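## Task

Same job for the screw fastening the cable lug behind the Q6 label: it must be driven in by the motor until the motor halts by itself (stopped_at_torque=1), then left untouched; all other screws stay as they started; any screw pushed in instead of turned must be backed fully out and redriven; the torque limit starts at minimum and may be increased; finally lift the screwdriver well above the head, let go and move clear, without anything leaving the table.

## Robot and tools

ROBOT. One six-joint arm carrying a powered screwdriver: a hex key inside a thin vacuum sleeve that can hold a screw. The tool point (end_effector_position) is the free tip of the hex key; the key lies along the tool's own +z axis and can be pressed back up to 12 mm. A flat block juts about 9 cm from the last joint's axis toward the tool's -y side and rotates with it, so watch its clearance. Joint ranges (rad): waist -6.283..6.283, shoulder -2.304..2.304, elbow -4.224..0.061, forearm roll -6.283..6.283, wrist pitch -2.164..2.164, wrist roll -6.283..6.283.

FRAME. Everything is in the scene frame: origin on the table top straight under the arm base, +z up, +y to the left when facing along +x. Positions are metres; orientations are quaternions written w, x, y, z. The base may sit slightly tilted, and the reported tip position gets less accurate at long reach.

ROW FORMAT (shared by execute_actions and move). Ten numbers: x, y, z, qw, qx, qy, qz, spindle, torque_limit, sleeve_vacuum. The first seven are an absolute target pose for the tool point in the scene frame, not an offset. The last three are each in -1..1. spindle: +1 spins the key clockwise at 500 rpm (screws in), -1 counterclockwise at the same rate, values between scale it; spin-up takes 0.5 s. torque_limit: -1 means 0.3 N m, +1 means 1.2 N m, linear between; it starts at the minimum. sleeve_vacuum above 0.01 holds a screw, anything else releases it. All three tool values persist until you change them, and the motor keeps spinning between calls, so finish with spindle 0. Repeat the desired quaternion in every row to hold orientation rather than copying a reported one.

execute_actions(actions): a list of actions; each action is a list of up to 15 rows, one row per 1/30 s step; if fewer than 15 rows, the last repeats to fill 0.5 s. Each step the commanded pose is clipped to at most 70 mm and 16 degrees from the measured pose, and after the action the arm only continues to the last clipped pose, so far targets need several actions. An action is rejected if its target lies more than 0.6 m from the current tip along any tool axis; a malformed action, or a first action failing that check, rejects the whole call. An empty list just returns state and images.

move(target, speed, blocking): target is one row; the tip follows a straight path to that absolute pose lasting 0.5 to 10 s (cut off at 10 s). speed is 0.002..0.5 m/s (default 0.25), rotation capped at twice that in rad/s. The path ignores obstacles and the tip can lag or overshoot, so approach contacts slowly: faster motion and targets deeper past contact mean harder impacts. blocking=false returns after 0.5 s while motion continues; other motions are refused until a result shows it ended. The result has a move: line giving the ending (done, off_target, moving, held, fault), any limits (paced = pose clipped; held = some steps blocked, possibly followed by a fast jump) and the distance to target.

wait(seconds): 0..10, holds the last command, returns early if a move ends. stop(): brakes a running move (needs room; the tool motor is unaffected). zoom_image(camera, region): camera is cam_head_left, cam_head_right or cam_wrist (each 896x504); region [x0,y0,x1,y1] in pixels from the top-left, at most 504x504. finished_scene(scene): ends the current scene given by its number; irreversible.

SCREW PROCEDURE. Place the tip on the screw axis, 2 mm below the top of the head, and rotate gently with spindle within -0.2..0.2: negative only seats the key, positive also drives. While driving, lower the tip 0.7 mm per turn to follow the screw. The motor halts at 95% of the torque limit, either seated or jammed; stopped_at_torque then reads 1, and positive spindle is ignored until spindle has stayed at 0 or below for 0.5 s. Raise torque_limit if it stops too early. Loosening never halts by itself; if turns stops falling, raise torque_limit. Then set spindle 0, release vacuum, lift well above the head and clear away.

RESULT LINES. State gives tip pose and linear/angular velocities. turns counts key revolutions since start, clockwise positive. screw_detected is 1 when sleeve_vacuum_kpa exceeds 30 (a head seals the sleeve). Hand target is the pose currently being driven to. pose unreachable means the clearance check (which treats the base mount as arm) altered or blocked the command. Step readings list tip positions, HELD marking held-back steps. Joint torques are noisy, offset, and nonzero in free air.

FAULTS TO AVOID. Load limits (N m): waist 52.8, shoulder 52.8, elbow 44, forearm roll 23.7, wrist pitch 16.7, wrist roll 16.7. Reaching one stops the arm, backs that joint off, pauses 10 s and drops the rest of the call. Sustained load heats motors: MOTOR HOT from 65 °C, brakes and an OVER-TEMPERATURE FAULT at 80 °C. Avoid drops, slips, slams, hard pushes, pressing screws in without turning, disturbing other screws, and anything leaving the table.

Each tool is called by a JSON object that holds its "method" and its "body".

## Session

{"method": "execute_actions", "body": {"actions": []}}

Scene clock: 0.00 s.
end_effector_position=(+0.3177, +0.0740, +0.4813) sleeve_vacuum_kpa=0 screw_detected=0 stopped_at_torque=0 turns=0.00 end_effector_quat_wxyz=(+0.012, +0.722, +0.692, -0.018) end_effector_velocity=(-0.000, -0.000, -0.000) end_effector_angular_velocity=(-0.000, +0.001, +0.000)
Joint positions: [-0.017  0.339 -1.117 -0.003 -1.456 -0.018]
Joint velocities: [ 0.    -0.001  0.    -0.    -0.    -0.   ]
Joint torques (N m, as the arm reports them, + toward a larger angle): no reading
Motor temperatures (°C, as the motors report them): [27 29 30 30 34 29]
Hand target: +0.318, +0.074, +0.481; +0.012, +0.722, +0.692, -0.018
camera_calibration (this result's frames):
cam_wrist: T_world_to_cam=[[0.0060412, 0.9989, -0.0464904, 0.0215615], [0.962048, 0.00687793, 0.272794, -0.438896], [0.272814, -0.046374, -0.960949, 0.642181], [0, 0, 0, 1]] pos_world=[0.246913, 0.0112614, 0.737834]

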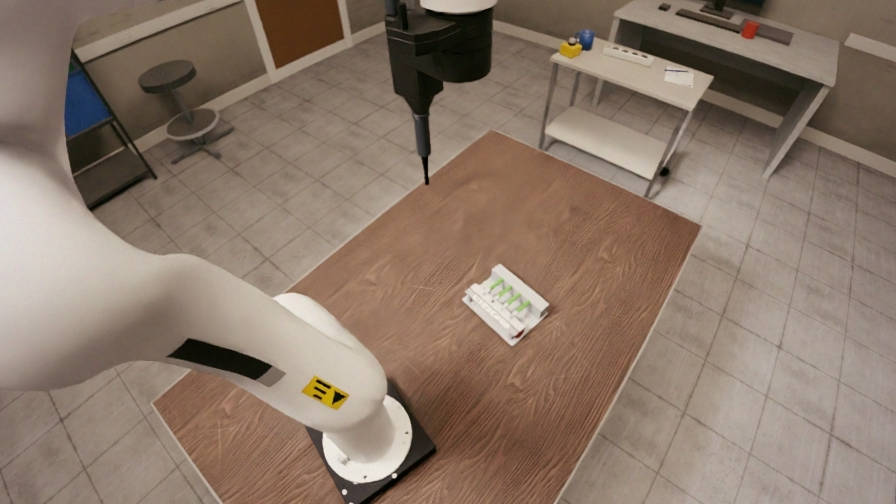

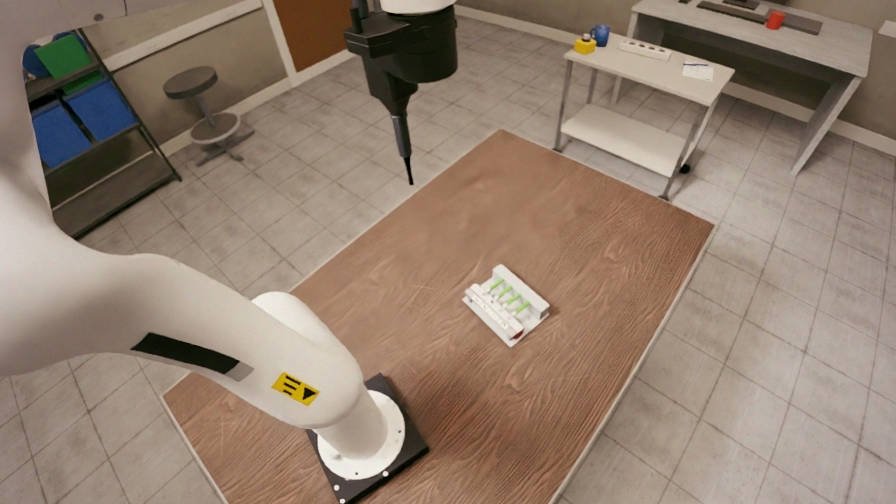

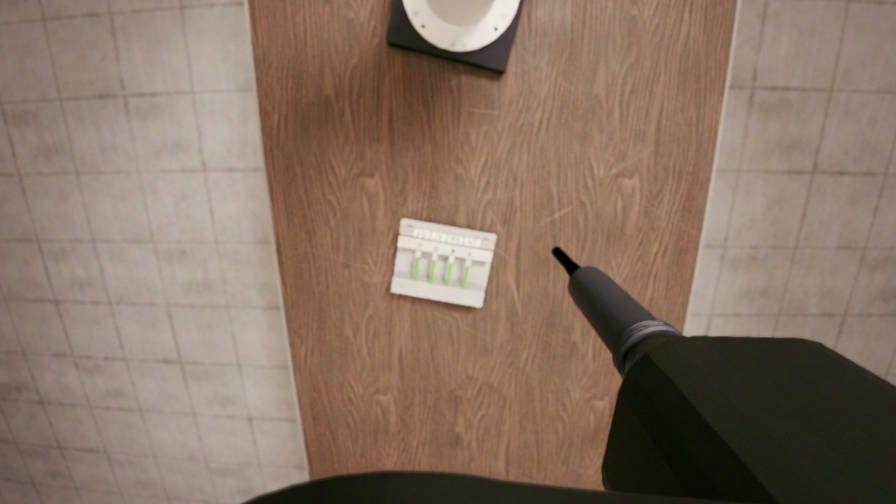

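{"method": "zoom_image", "body": {"camera": "cam_wrist", "region": [390, 215, 500, 275]}}

Region (390, 215, 500, 275) of cam_wrist's 896x504 image, scaled by 4.582, with more detail than that image has; it fills the top 275 rows of this view, and the rest is white.

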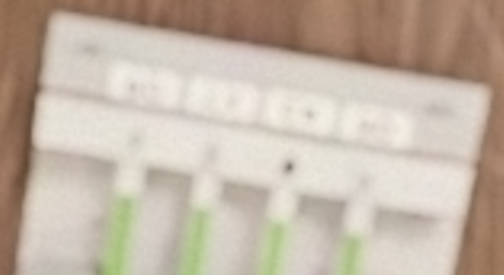

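{"method": "move", "body": {"target": [0.44, -0.013, 0.085, 0, 0.7071, 0.7071, 0, 0, 1, 1], "speed": 0.4}}

{"method": "zoom_image", "body": {"camera": "cam_wrist", "region": [440, 180, 608, 280]}}

Scene clock: 1.90 s.
end_effector_position=(+0.4402, -0.0122, +0.0852) sleeve_vacuum_kpa=14 screw_detected=0 stopped_at_torque=0 turns=0.00 end_effector_quat_wxyz=(-0.000, +0.706, +0.708, +0.001) end_effector_velocity=(-0.001, -0.000, -0.003) end_effector_angular_velocity=(+0.001, +0.003, +0.000)
Joint positions: [-0.194 -0.302 -0.791  0.091 -0.49  -0.321]
Joint velocities: [-0.001 -0.007 -0.001  0.001  0.003 -0.003]
Joint torques (N m, as the arm reports them, + toward a larger angle): [ -4.66  34.68 -26.4    1.18  -1.03  -0.41]
Motor temperatures (°C, as the motors report them): [27 29 30 30 34 29]
Hand target: +0.440, -0.012, +0.085; -0.001, +0.706, +0.708, +0.000
Off the commanded pose: 0.001 m, 0 deg.
move: done; limits=paced
camera_calibration (this result's frames):
cam_wrist: T_world_to_cam=[[-0.0378385, 0.999281, -0.00240448, 0.104128], [0.958532, 0.0369754, 0.282575, -0.44703], [0.282461, 0.00838744, -0.959242, 0.2204], [0, 0, 0, 1]] pos_world=[0.370179, -0.089373, 0.337987]

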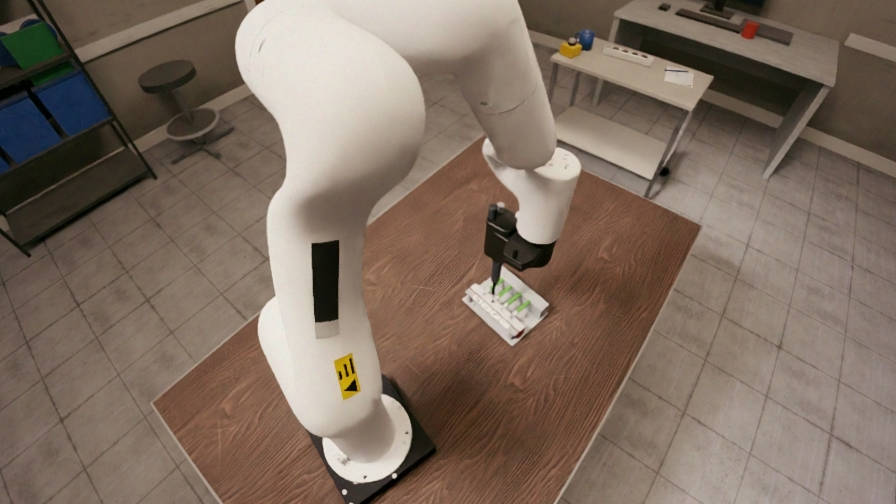

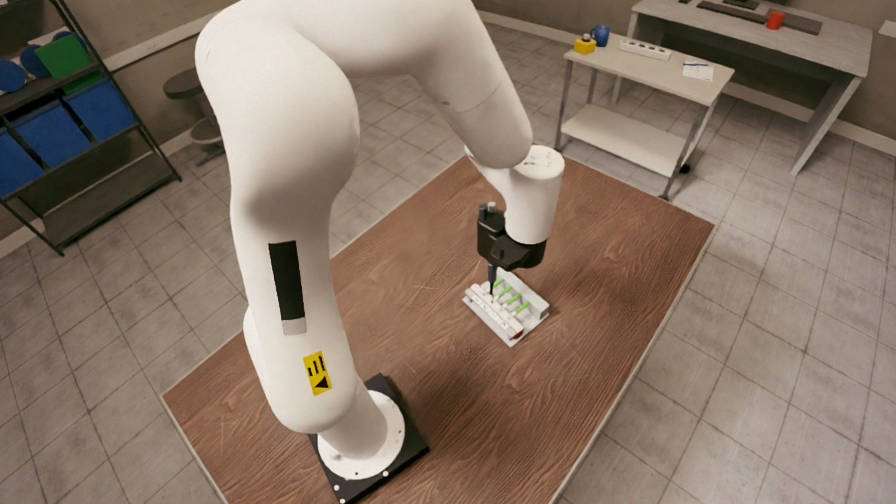

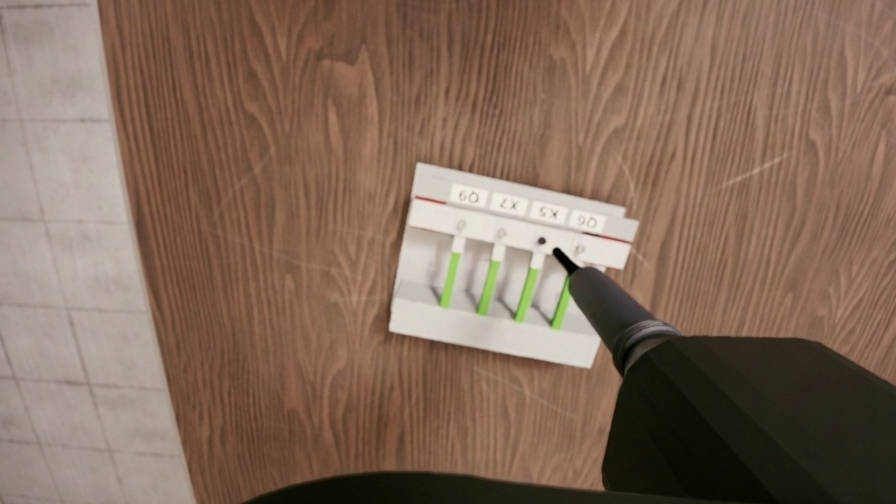

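Region (440, 180, 608, 280) of cam_wrist's 896x504 image, scaled by 3.000, with more detail than that image has; it fills the top 300 rows of this view, and the rest is white.

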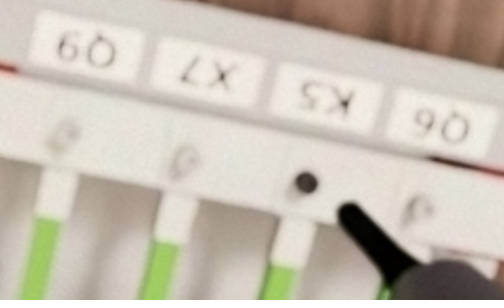

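{"method": "move", "body": {"target": [0.4473, 0.0178, 0.069, 0, 0.7071, 0.7071, 0, 0, 1, 1], "speed": 0.12}}

{"method": "zoom_image", "body": {"camera": "cam_wrist", "region": [532, 230, 582, 270]}}

{"method": "zoom_image", "body": {"camera": "cam_wrist", "region": [490, 200, 590, 280]}}

Scene clock: 2.90 s.
end_effector_position=(+0.4473, +0.0177, +0.0691) sleeve_vacuum_kpa=14 screw_detected=0 stopped_at_torque=0 turns=0.00 end_effector_quat_wxyz=(+0.000, +0.707, +0.707, +0.000) end_effector_velocity=(+0.001, +0.001, -0.000) end_effector_angular_velocity=(+0.000, -0.000, -0.003)
Joint positions: [-0.124 -0.333 -0.788  0.095 -0.453 -0.253]
Joint velocities: [ 0.002 -0.001 -0.     0.001  0.001  0.005]
Joint torques (N m, as the arm reports them, + toward a larger angle): [ -1.35  35.5  -23.79   1.85  -0.74  -0.11]
Motor temperatures (°C, as the motors report them): [27 29 30 30 34 29]
Hand target: +0.447, +0.018, +0.069; +0.000, +0.707, +0.707, +0.000
Off the commanded pose: 0.000 m, 0 deg.
move: done
camera_calibration (this result's frames):
cam_wrist: T_world_to_cam=[[-0.0355622, 0.999362, -0.00344728, 0.0734873], [0.958652, 0.0350877, 0.282408, -0.450377], [0.282349, 0.00673832, -0.959288, 0.202737], [0, 0, 0, 1]] pos_world=[0.377125, -0.0590038, 0.321927]

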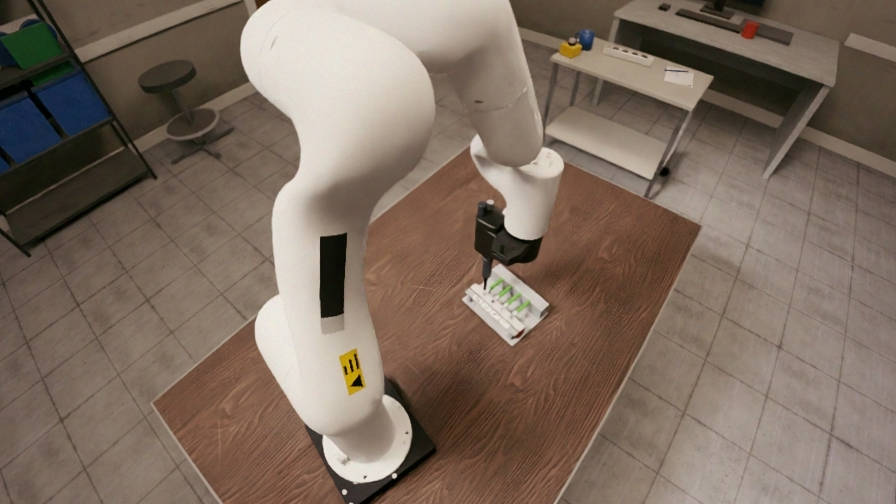

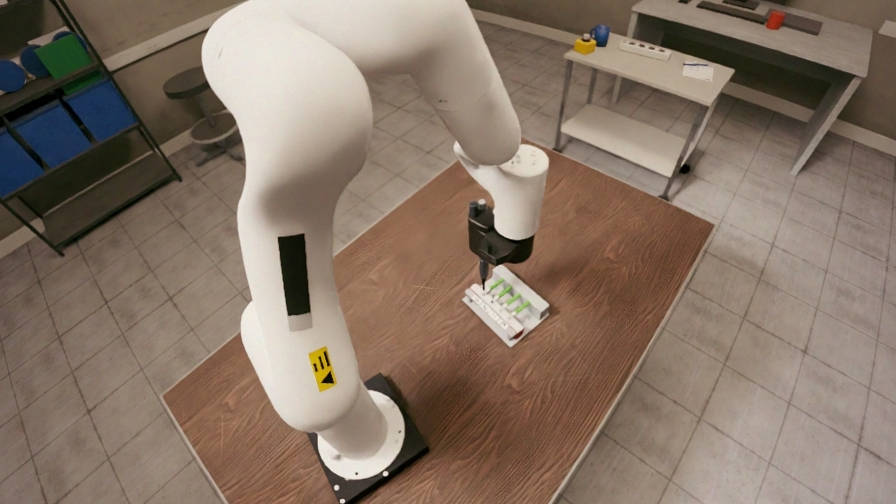

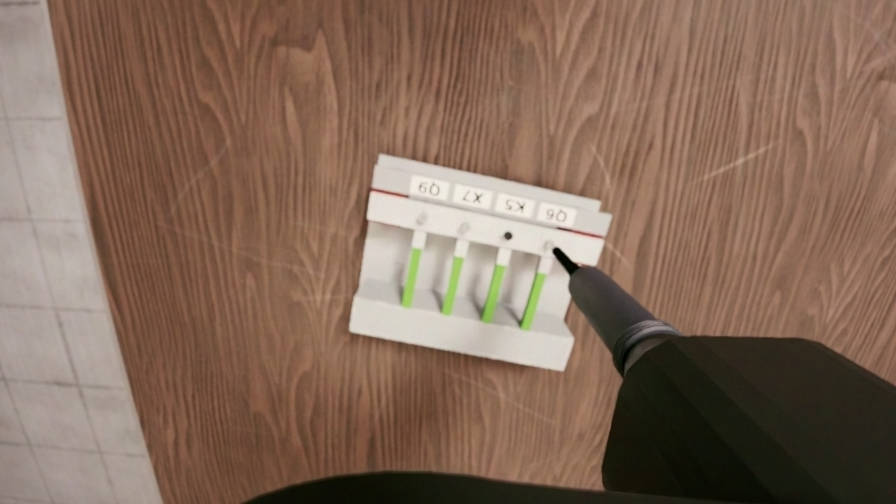

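Region (532, 230, 582, 270) of cam_wrist's 896x504 image, scaled by 10.080, with more detail than that image has; it fills the top 403 rows of this view, and the rest is white.

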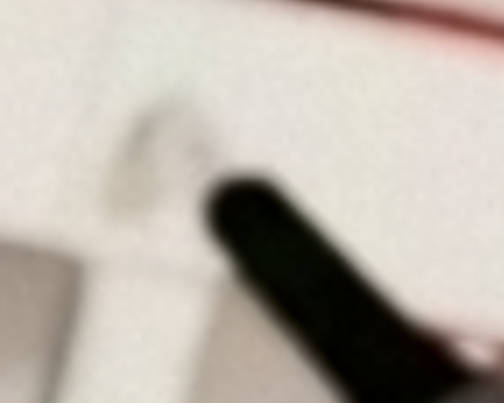

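Region (490, 200, 590, 280) of cam_wrist's 896x504 image, scaled by 5.040, with more detail than that image has; it fills the top 403 rows of this view, and the rest is white.

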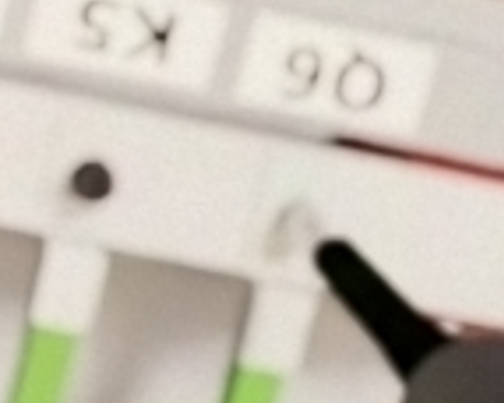

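{"method": "execute_actions", "body": {"actions": [[[0.4473,0.0179,0.068,0,0.7071,0.7071,0,0,1,1],[0.4473,0.018,0.0668,0,0.7071,0.7071,0,0,1,1],[0.4474,0.0181,0.0654,0,0.7071,0.7071,0,0,1,1],[0.4474,0.0182,0.064,0,0.7071,0.7071,0,0,1,1],[0.4474,0.0183,0.0625,0,0.7071,0.7071,0,0,1,1],[0.4474,0.0184,0.061,0,0.7071,0.7071,0,0,1,1],[0.4474,0.0184,0.0595,0,0.7071,0.7071,0,0,1,1],[0.4474,0.0184,0.058,0,0.7071,0.7071,0,0,1,1],[0.4474,0.0184,0.0566,0,0.7071,0.7071,0,0,1,1],[0.4474,0.0184,0.0554,0,0.7071,0.7071,0,0,1,1],[0.4474,0.0184,0.0544,0,0.7071,0.7071,0,0,1,1],[0.4474,0.0184,0.0535,0,0.7071,0.7071,0,0,1,1],[0.4474,0.0184,0.0528,0,0.7071,0.7071,0,0,1,1],[0.4474,0.0184,0.0522,0,0.7071,0.7071,0,0,1,1],[0.4474,0.0184,0.0517,0,0.7071,0.7071,0,0,1,1]],[[0.4474,0.0184,0.0514,0,0.7071,0.7071,0,0.15,1,1],[0.4474,0.0184,0.0511,0,0.7071,0.7071,0,0.15,1,1],[0.4474,0.0184,0.0508,0,0.7071,0.7071,0,0.15,1,1],[0.4474,0.0184,0.0505,0,0.7071,0.7071,0,0.15,1,1],[0.4474,0.0184,0.0502,0,0.7071,0.7071,0,0.15,1,1],[0.4474,0.0184,0.0499,0,0.7071,0.7071,0,0.15,1,1],[0.4474,0.0184,0.0496,0,0.7071,0.7071,0,0.15,1,1],[0.4474,0.0184,0.0493,0,0.7071,0.7071,0,0.15,1,1],[0.4474,0.0184,0.049,0,0.7071,0.7071,0,0.15,1,1],[0.4474,0.0184,0.0487,0,0.7071,0.7071,0,0.15,1,1],[0.4474,0.0184,0.0484,0,0.7071,0.7071,0,0.15,1,1],[0.4474,0.0184,0.0481,0,0.7071,0.7071,0,0.15,1,1],[0.4474,0.0184,0.0478,0,0.7071,0.7071,0,0.15,1,1],[0.4474,0.0184,0.0475,0,0.7071,0.7071,0,0.15,1,1]],[[0.4474,0.0184,0.0475,0,0.7071,0.7071,0,0.15,1,1],[0.4474,0.0184,0.0475,0,0.7071,0.7071,0,0.15,1,1],[0.4474,0.0184,0.0475,0,0.7071,0.7071,0,0.15,1,1],[0.4474,0.0184,0.0475,0,0.7071,0.7071,0,0.15,1,1],[0.4474,0.0184,0.0475,0,0.7071,0.7071,0,0.15,1,1],[0.4474,0.0184,0.0475,0,0.7071,0.7071,0,0.15,1,1],[0.4474,0.0184,0.0475,0,0.7071,0.7071,0,0.15,1,1],[0.4474,0.0184,0.0475,0,0.7071,0.7071,0,0.15,1,1],[0.4474,0.0184,0.0475,0,0.7071,0.7071,0,0.15,1,1],[0.4474,0.0184,0.0475,0,0.7071,0.7071,0,0.15,1,1],[0.4474,0.0184,0.0475,0,0.7071,0.7071,0,0.15,1,1],[0.4474,0.0184,0.0475,0,0.7071,0.7071,0,0.15,1,1],[0.4474,0.0184,0.0475,0,0.7071,0.7071,0,0.15,1,1],[0.4474,0.0184,0.0475,0,0.7071,0.7071,0,0.15,1,1],[0.4474,0.0184,0.0475,0,0.7071,0.7071,0,0,1,1]]]}}

{"method": "zoom_image", "body": {"camera": "cam_wrist", "region": [532, 230, 582, 270]}}

Scene clock: 4.87 s.
end_effector_position=(+0.4474, +0.0184, +0.0475) sleeve_vacuum_kpa=14 screw_detected=0 stopped_at_torque=0 turns=1.18 end_effector_quat_wxyz=(+0.000, +0.707, +0.707, +0.000) end_effector_velocity=(+0.000, -0.000, +0.000) end_effector_angular_velocity=(-0.000, -0.000, +0.001)
Joint positions: [-0.12  -0.377 -0.783  0.105 -0.404 -0.261]
Joint velocities: [ 0.     0.    -0.    -0.001  0.     0.   ]
Joint torques (N m, as the arm reports them, + toward a larger angle): [ -4.85  33.39 -22.19   0.87  -0.62  -0.02]
Motor temperatures (°C, as the motors report them): [27 29 30 30 34 29]
Hand target: +0.447, +0.018, +0.047; -0.000, +0.707, +0.707, +0.000
Off the commanded pose: 0.000 m, 0 deg.
Step readings (end_effector_position; steps 1 to 15: 1st action; 16 to 30: 2nd action; 31 to 45: 3rd action):
0: (+0.4473, +0.0179, +0.0690)
1: (+0.4473, +0.0179, +0.0690)
2: (+0.4474, +0.0179, +0.0687)
4: (+0.4475, +0.0179, +0.0673)
8: (+0.4473, +0.0183, +0.0622)
15: (+0.4472, +0.0184, +0.0536)
16: (+0.4473, +0.0184, +0.0529)
17: (+0.4473, +0.0184, +0.0524)
19: (+0.4474, +0.0184, +0.0515)
23: (+0.4476, +0.0184, +0.0503)
30: (+0.4477, +0.0184, +0.0482)
31: (+0.4476, +0.0184, +0.0480)
32: (+0.4476, +0.0184, +0.0478)
34: (+0.4475, +0.0184, +0.0477)
38: (+0.4475, +0.0184, +0.0476)
45: end_effector_position above
camera_calibration (this result's frames):
cam_wrist: T_world_to_cam=[[-0.0356439, 0.999358, -0.00353066, 0.0727918], [0.95872, 0.0351913, 0.282167, -0.444426], [0.28211, 0.00667261, -0.959359, 0.182113], [0, 0, 0, 1]] pos_world=[0.377299, -0.0583203, 0.300371]

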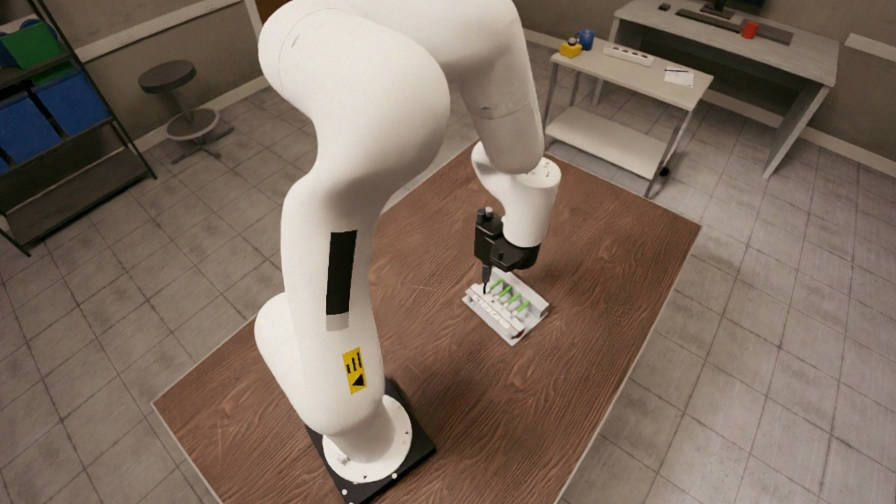

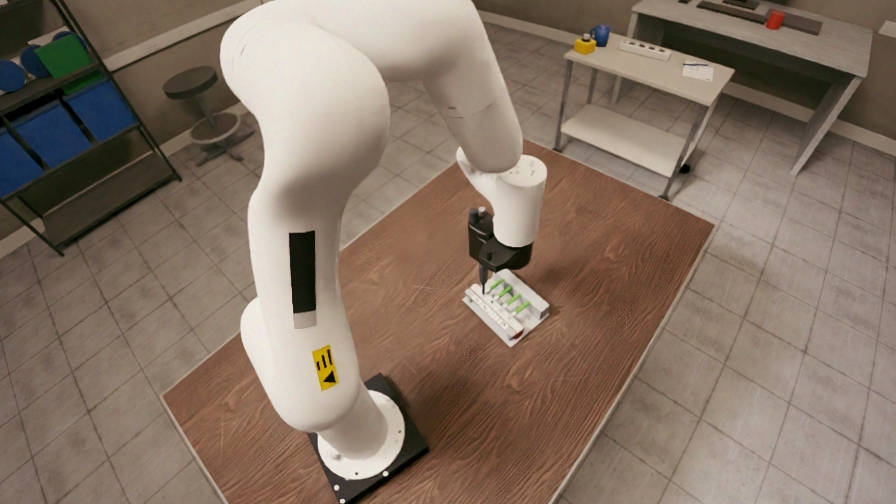

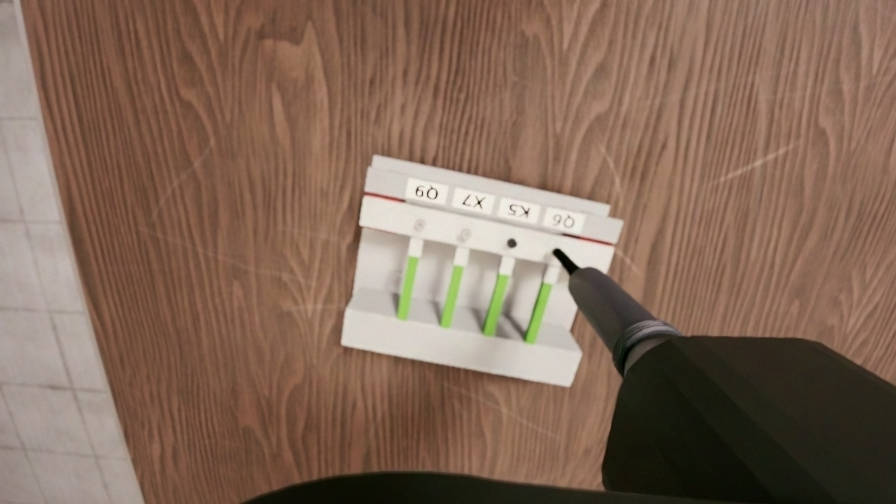

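Region (532, 230, 582, 270) of cam_wrist's 896x504 image, scaled by 10.080, with more detail than that image has; it fills the top 403 rows of this view, and the rest is white.

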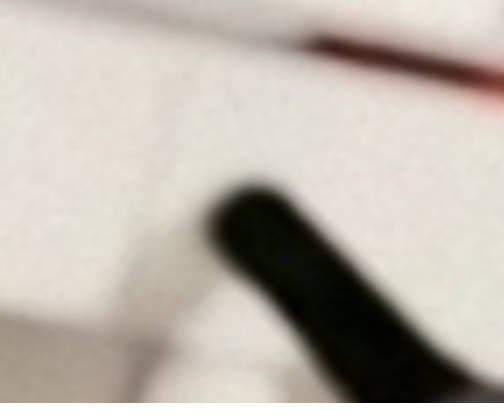

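{"method": "execute_actions", "body": {"actions": [[[0.4475,0.0184,0.0471,0,0.7071,0.7071,0,0.2,1,1]],[[0.4475,0.0184,0.0466,0,0.7071,0.7071,0,0.2,1,1]],[[0.4475,0.0184,0.0461,0,0.7071,0.7071,0,0.2,1,1],[0.4475,0.0184,0.0461,0,0.7071,0.7071,0,0.2,1,1],[0.4475,0.0184,0.0461,0,0.7071,0.7071,0,0.2,1,1],[0.4475,0.0184,0.0461,0,0.7071,0.7071,0,0.2,1,1],[0.4475,0.0184,0.0461,0,0.7071,0.7071,0,0.2,1,1],[0.4475,0.0184,0.0461,0,0.7071,0.7071,0,0.2,1,1],[0.4475,0.0184,0.0461,0,0.7071,0.7071,0,0.2,1,1],[0.4475,0.0184,0.0461,0,0.7071,0.7071,0,0.2,1,1],[0.4475,0.0184,0.0461,0,0.7071,0.7071,0,0.2,1,1],[0.4475,0.0184,0.0461,0,0.7071,0.7071,0,0.2,1,1],[0.4475,0.0184,0.0461,0,0.7071,0.7071,0,0.2,1,1],[0.4475,0.0184,0.0461,0,0.7071,0.7071,0,0.2,1,1],[0.4475,0.0184,0.0461,0,0.7071,0.7071,0,0.2,1,1],[0.4475,0.0184,0.0461,0,0.7071,0.7071,0,0.2,1,1],[0.4475,0.0184,0.0461,0,0.7071,0.7071,0,0,1,1]]]}}

{"method": "zoom_image", "body": {"camera": "cam_wrist", "region": [532, 230, 582, 270]}}

Scene clock: 6.63 s.
end_effector_position=(+0.4475, +0.0184, +0.0461) sleeve_vacuum_kpa=14 screw_detected=0 stopped_at_torque=0 turns=3.57 end_effector_quat_wxyz=(+0.000, +0.707, +0.707, +0.000) end_effector_velocity=(+0.000, -0.000, +0.000) end_effector_angular_velocity=(-0.001, -0.001, +0.002)
Joint positions: [-0.12  -0.38  -0.783  0.106 -0.401 -0.261]
Joint velocities: [ 0.     0.001 -0.    -0.002  0.     0.   ]
Joint torques (N m, as the arm reports them, + toward a larger angle): [ -0.95  31.73 -21.57   1.11  -0.7   -0.37]
Motor temperatures (°C, as the motors report them): [27 29 30 30 34 29]
Hand target: +0.447, +0.018, +0.046; -0.000, +0.707, +0.707, +0.000
Off the commanded pose: 0.000 m, 0 deg.
Step readings (end_effector_position; steps 1 to 15: 1st action; 16 to 30: 2nd action; 31 to 45: 3rd action):
0: (+0.4474, +0.0184, +0.0475)
1: (+0.4474, +0.0184, +0.0475)
2: (+0.4474, +0.0184, +0.0474)
4: (+0.4475, +0.0184, +0.0472)
8: (+0.4475, +0.0184, +0.0471)
15: (+0.4475, +0.0184, +0.0471)
16: (+0.4475, +0.0184, +0.0471)
17: (+0.4475, +0.0184, +0.0470)
19: (+0.4475, +0.0184, +0.0467)
23: (+0.4475, +0.0184, +0.0466)
30: (+0.4475, +0.0184, +0.0466)
31: (+0.4475, +0.0184, +0.0466)
32: (+0.4475, +0.0184, +0.0465)
34: (+0.4475, +0.0184, +0.0462)
38: (+0.4475, +0.0184, +0.0461)
45: end_effector_position above
camera_calibration (this result's frames):
cam_wrist: T_world_to_cam=[[-0.0356423, 0.999358, -0.00353008, 0.0727883], [0.958724, 0.0351897, 0.282153, -0.444118], [0.282096, 0.0066722, -0.959363, 0.180742], [0, 0, 0, 1]] pos_world=[0.377394, -0.0583192, 0.298964]

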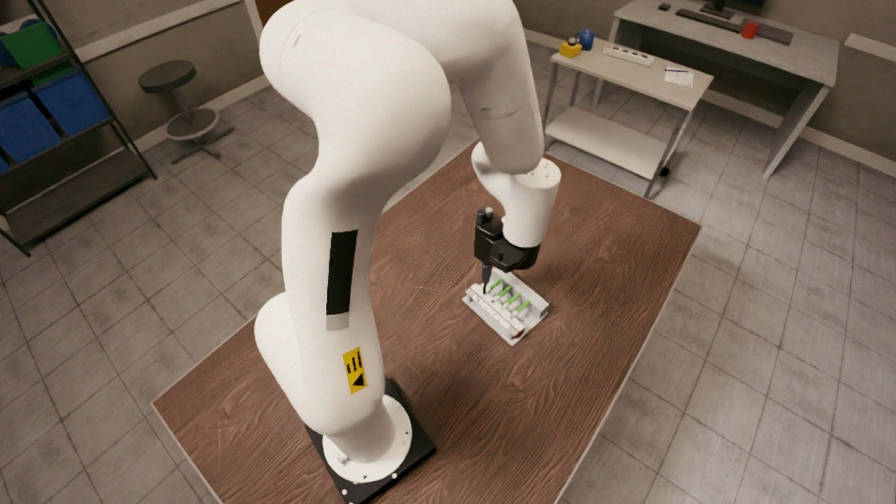

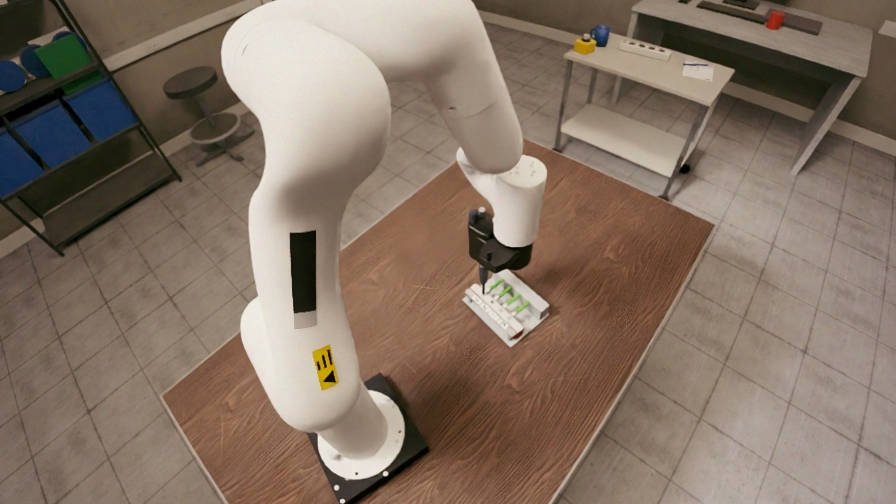

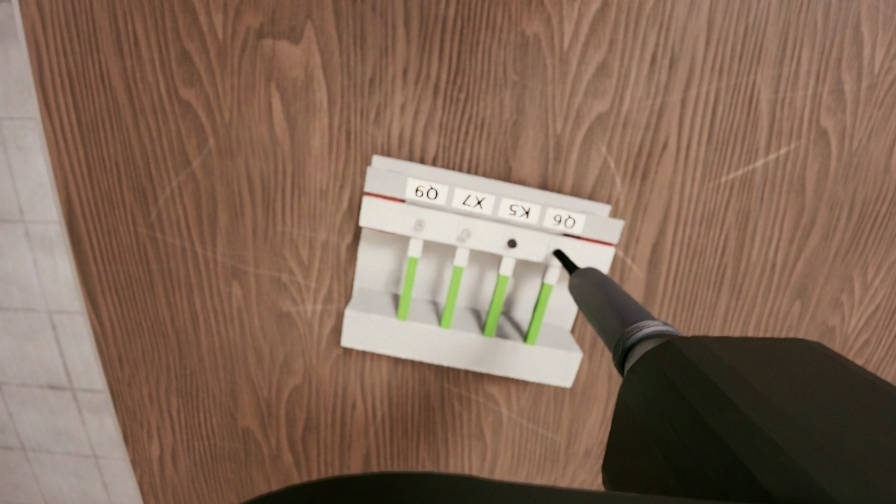

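Region (532, 230, 582, 270) of cam_wrist's 896x504 image, scaled by 10.080, with more detail than that image has; it fills the top 403 rows of this view, and the rest is white.

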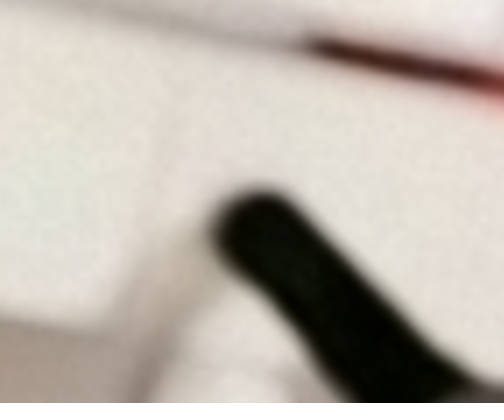

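{"method": "execute_actions", "body": {"actions": [[[0.4476,0.0185,0.0463,0,0.7071,0.7071,0,0.15,1,1],[0.4476,0.0185,0.0465,0,0.7071,0.7071,0,0.15,1,1],[0.4477,0.0185,0.0467,0,0.7071,0.7071,0,0.15,1,1],[0.4477,0.0186,0.0469,0,0.7071,0.7071,0,0.15,1,1],[0.4477,0.0186,0.047,0,0.7071,0.7071,0,0.15,1,1],[0.4478,0.0186,0.047,0,0.7071,0.7071,0,0.15,1,1],[0.4478,0.0186,0.047,0,0.7071,0.7071,0,0.15,1,1],[0.4478,0.0187,0.047,0,0.7071,0.7071,0,0.15,1,1],[0.4478,0.0187,0.047,0,0.7071,0.7071,0,0.15,1,1],[0.4479,0.0187,0.047,0,0.7071,0.7071,0,0.15,1,1]],[[0.4479,0.0188,0.047,0,0.7071,0.7071,0,0.15,1,1],[0.4479,0.0188,0.047,0,0.7071,0.7071,0,0.15,1,1],[0.448,0.0188,0.047,0,0.7071,0.7071,0,0.15,1,1],[0.448,0.0188,0.047,0,0.7071,0.7071,0,0.15,1,1],[0.448,0.0188,0.047,0,0.7071,0.7071,0,0.15,1,1],[0.448,0.0189,0.047,0,0.7071,0.7071,0,0.15,1,1],[0.448,0.0189,0.047,0,0.7071,0.7071,0,0.15,1,1],[0.4481,0.0189,0.047,0,0.7071,0.7071,0,0.15,1,1],[0.4481,0.0189,0.047,0,0.7071,0.7071,0,0.15,1,1],[0.4481,0.0189,0.047,0,0.7071,0.7071,0,0.15,1,1],[0.4481,0.0189,0.047,0,0.7071,0.7071,0,0.15,1,1],[0.4481,0.0189,0.047,0,0.7071,0.7071,0,0.15,1,1],[0.4481,0.0189,0.047,0,0.7071,0.7071,0,0.15,1,1],[0.4481,0.0189,0.047,0,0.7071,0.7071,0,0.15,1,1],[0.4481,0.0189,0.047,0,0.7071,0.7071,0,0,1,1]]]}}

{"method": "zoom_image", "body": {"camera": "cam_wrist", "region": [532, 230, 582, 270]}}

Scene clock: 8.00 s.
end_effector_position=(+0.4484, +0.0190, +0.0471) sleeve_vacuum_kpa=14 screw_detected=0 stopped_at_torque=0 turns=4.75 end_effector_quat_wxyz=(+0.000, +0.707, +0.707, +0.000) end_effector_velocity=(-0.000, -0.000, -0.000) end_effector_angular_velocity=(-0.000, +0.001, -0.002)
Joint positions: [-0.118 -0.379 -0.784  0.106 -0.403 -0.259]
Joint velocities: [-0.     0.     0.    -0.001 -0.     0.002]
Joint torques (N m, as the arm reports them, + toward a larger angle): [ -5.18  29.87 -20.25   1.2   -0.83  -0.33]
Motor temperatures (°C, as the motors report them): [27 29 30 30 34 29]
Hand target: +0.448, +0.019, +0.047; +0.000, +0.707, +0.707, +0.000
Off the commanded pose: 0.000 m, 0 deg.
Step readings (end_effector_position; steps 1 to 15: 1st action; 16 to 30: 2nd action):
0: (+0.4475, +0.0184, +0.0461)
1: (+0.4475, +0.0184, +0.0461)
2: (+0.4475, +0.0184, +0.0462)
4: (+0.4476, +0.0185, +0.0464)
8: (+0.4478, +0.0186, +0.0469)
15: (+0.4479, +0.0187, +0.0470)
16: (+0.4479, +0.0187, +0.0470)
17: (+0.4479, +0.0187, +0.0470)
19: (+0.4480, +0.0188, +0.0470)
23: (+0.4480, +0.0188, +0.0470)
30: end_effector_position above
camera_calibration (this result's frames):
cam_wrist: T_world_to_cam=[[-0.0355017, 0.999363, -0.00360544, 0.0722053], [0.95855, 0.035072, 0.282758, -0.445261], [0.282704, 0.00658239, -0.959185, 0.181135], [0, 0, 0, 1]] pos_world=[0.378161, -0.0577355, 0.299903]

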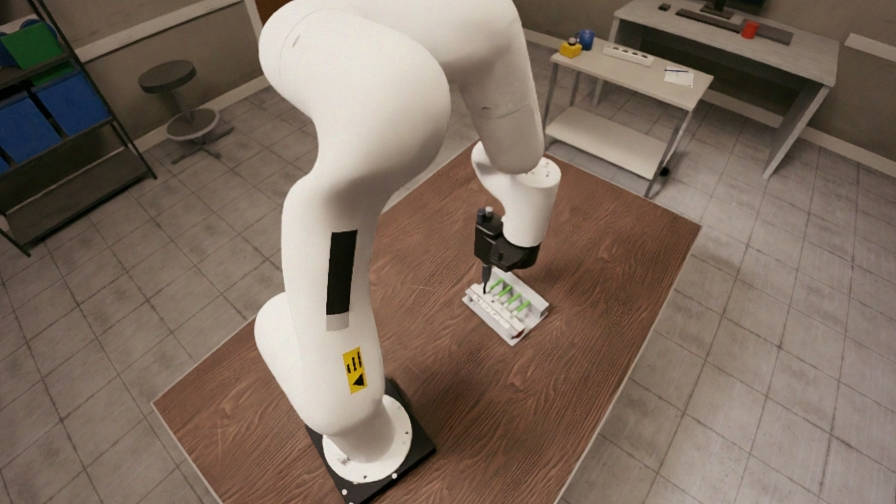

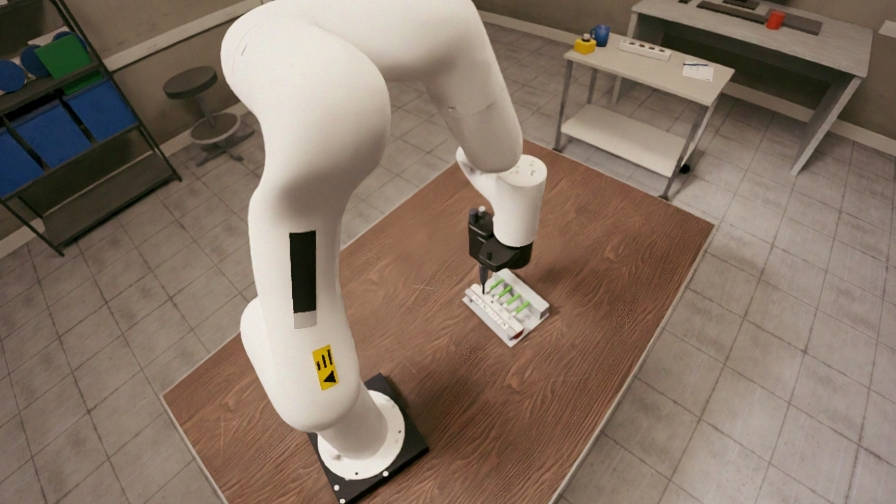

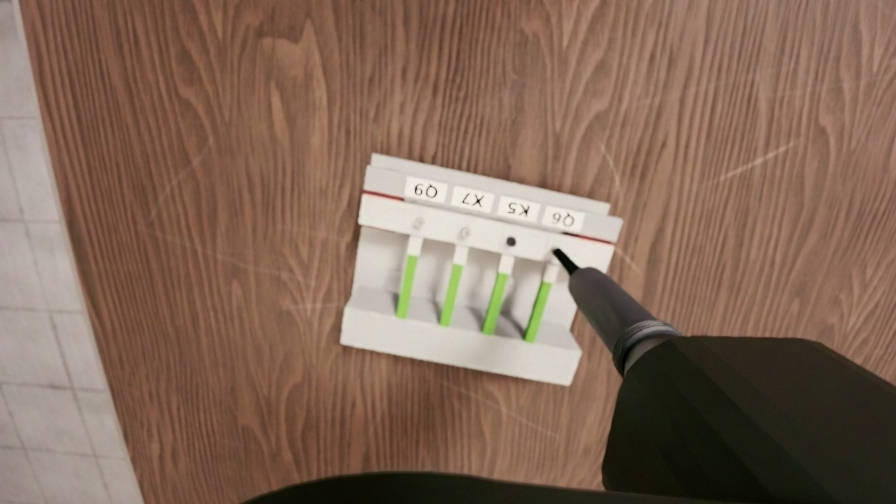

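Region (532, 230, 582, 270) of cam_wrist's 896x504 image, scaled by 10.080, with more detail than that image has; it fills the top 403 rows of this view, and the rest is white.

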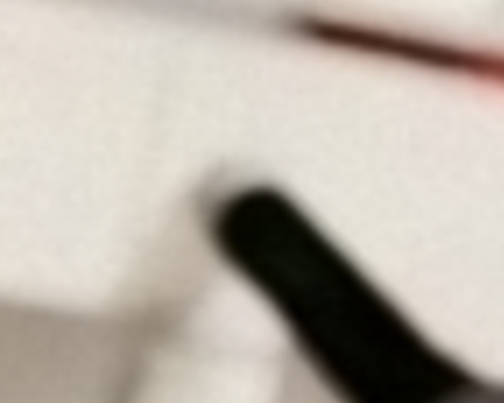

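{"method": "execute_actions", "body": {"actions": [[[0.448,0.0188,0.048,0,0.7071,0.7071,0,0,1,1],[0.448,0.0188,0.049,0,0.7071,0.7071,0,0,1,1],[0.4479,0.0188,0.050,0,0.7071,0.7071,0,0,1,1],[0.4478,0.0187,0.051,0,0.7071,0.7071,0,0,1,1],[0.4478,0.0187,0.0517,0,0.7071,0.7071,0,0,1,1],[0.4478,0.0187,0.0517,0,0.7071,0.7071,0,0,1,1],[0.4478,0.0187,0.0517,0,0.7071,0.7071,0,0,1,1],[0.4478,0.0187,0.0517,0,0.7071,0.7071,0,0,1,1],[0.4478,0.0187,0.0517,0,0.7071,0.7071,0,0,1,1],[0.4478,0.0187,0.0517,0,0.7071,0.7071,0,0,1,1],[0.4478,0.0187,0.0514,0,0.7071,0.7071,0,0.1,1,1],[0.4478,0.0187,0.0511,0,0.7071,0.7071,0,0.1,1,1],[0.4478,0.0187,0.0508,0,0.7071,0.7071,0,0.1,1,1],[0.4478,0.0187,0.0505,0,0.7071,0.7071,0,0.1,1,1],[0.4478,0.0187,0.0502,0,0.7071,0.7071,0,0.1,1,1]],[[0.4478,0.0187,0.0499,0,0.7071,0.7071,0,0.1,1,1],[0.4478,0.0187,0.0496,0,0.7071,0.7071,0,0.1,1,1],[0.4478,0.0187,0.0493,0,0.7071,0.7071,0,0.1,1,1],[0.4478,0.0187,0.049,0,0.7071,0.7071,0,0.1,1,1],[0.4478,0.0187,0.0487,0,0.7071,0.7071,0,0.1,1,1],[0.4478,0.0187,0.0484,0,0.7071,0.7071,0,0.1,1,1],[0.4478,0.0187,0.0481,0,0.7071,0.7071,0,0.1,1,1],[0.4478,0.0187,0.0478,0,0.7071,0.7071,0,0.1,1,1],[0.4478,0.0187,0.0478,0,0.7071,0.7071,0,0.1,1,1],[0.4478,0.0187,0.0478,0,0.7071,0.7071,0,0.1,1,1],[0.4478,0.0187,0.0478,0,0.7071,0.7071,0,0.1,1,1],[0.4478,0.0187,0.0478,0,0.7071,0.7071,0,0.1,1,1],[0.4478,0.0187,0.0478,0,0.7071,0.7071,0,0.1,1,1],[0.4478,0.0187,0.0478,0,0.7071,0.7071,0,0.1,1,1],[0.4478,0.0187,0.0478,0,0.7071,0.7071,0,0,1,1]]]}}

{"method": "zoom_image", "body": {"camera": "cam_wrist", "region": [532, 230, 582, 270]}}

Scene clock: 9.67 s.
end_effector_position=(+0.4479, +0.0187, +0.0479) sleeve_vacuum_kpa=14 screw_detected=0 stopped_at_torque=0 turns=5.27 end_effector_quat_wxyz=(+0.000, +0.707, +0.707, +0.000) end_effector_velocity=(-0.000, +0.001, -0.001) end_effector_angular_velocity=(+0.000, +0.001, -0.000)
Joint positions: [-0.119 -0.377 -0.784  0.105 -0.405 -0.26 ]
Joint velocities: [ 0.001 -0.001  0.001  0.     0.001  0.001]
Joint torques (N m, as the arm reports them, + toward a larger angle): [ -1.76  35.12 -20.24   1.53  -0.94  -0.44]
Motor temperatures (°C, as the motors report them): [27 29 30 30 34 29]
Hand target: +0.448, +0.019, +0.048; -0.000, +0.707, +0.707, +0.000
Off the commanded pose: 0.000 m, 0 deg.
Step readings (end_effector_position; steps 1 to 15: 1st action; 16 to 30: 2nd action):
0: (+0.4482, +0.0189, +0.0470)
1: (+0.4482, +0.0189, +0.0471)
2: (+0.4481, +0.0189, +0.0473)
4: (+0.4481, +0.0188, +0.0485)
8: (+0.4469, +0.0187, +0.0509)
15: (+0.4473, +0.0187, +0.0508)
16: (+0.4474, +0.0187, +0.0505)
17: (+0.4476, +0.0187, +0.0504)
19: (+0.4479, +0.0187, +0.0500)
23: (+0.4480, +0.0187, +0.0488)
30: end_effector_position above
camera_calibration (this result's frames):
cam_wrist: T_world_to_cam=[[-0.0356228, 0.999359, -0.00356494, 0.0725153], [0.958659, 0.0351793, 0.282376, -0.445024], [0.28232, 0.00664146, -0.959297, 0.182236], [0, 0, 0, 1]] pos_world=[0.377761, -0.0580235, 0.300741]

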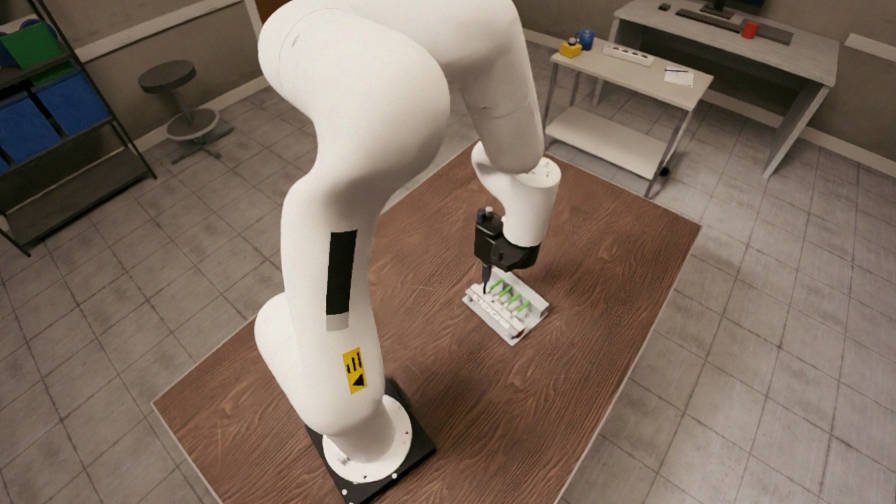

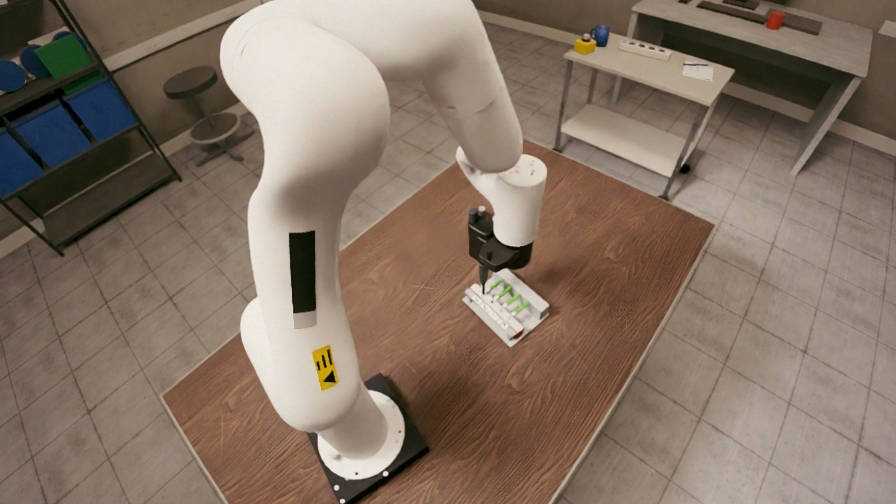

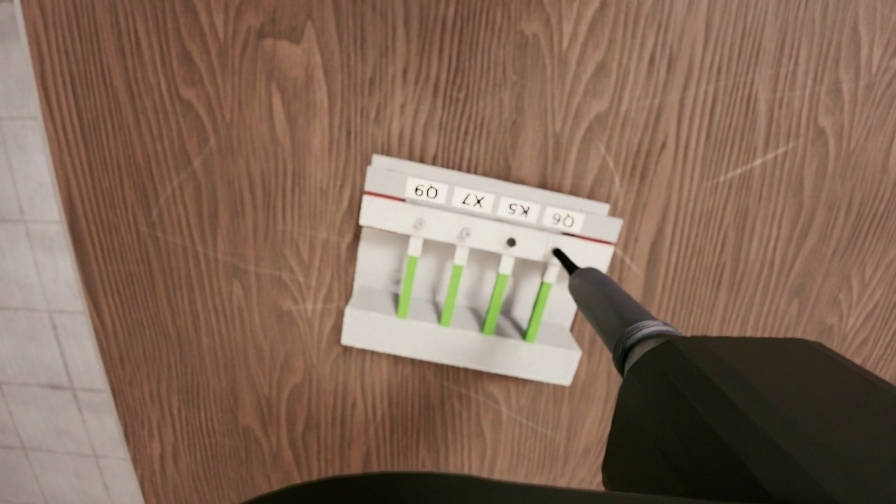

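Region (532, 230, 582, 270) of cam_wrist's 896x504 image, scaled by 10.080, with more detail than that image has; it fills the top 403 rows of this view, and the rest is white.

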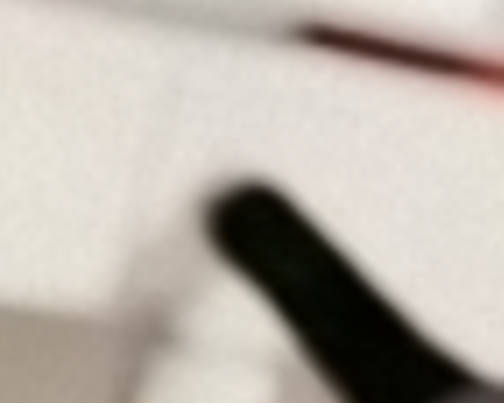

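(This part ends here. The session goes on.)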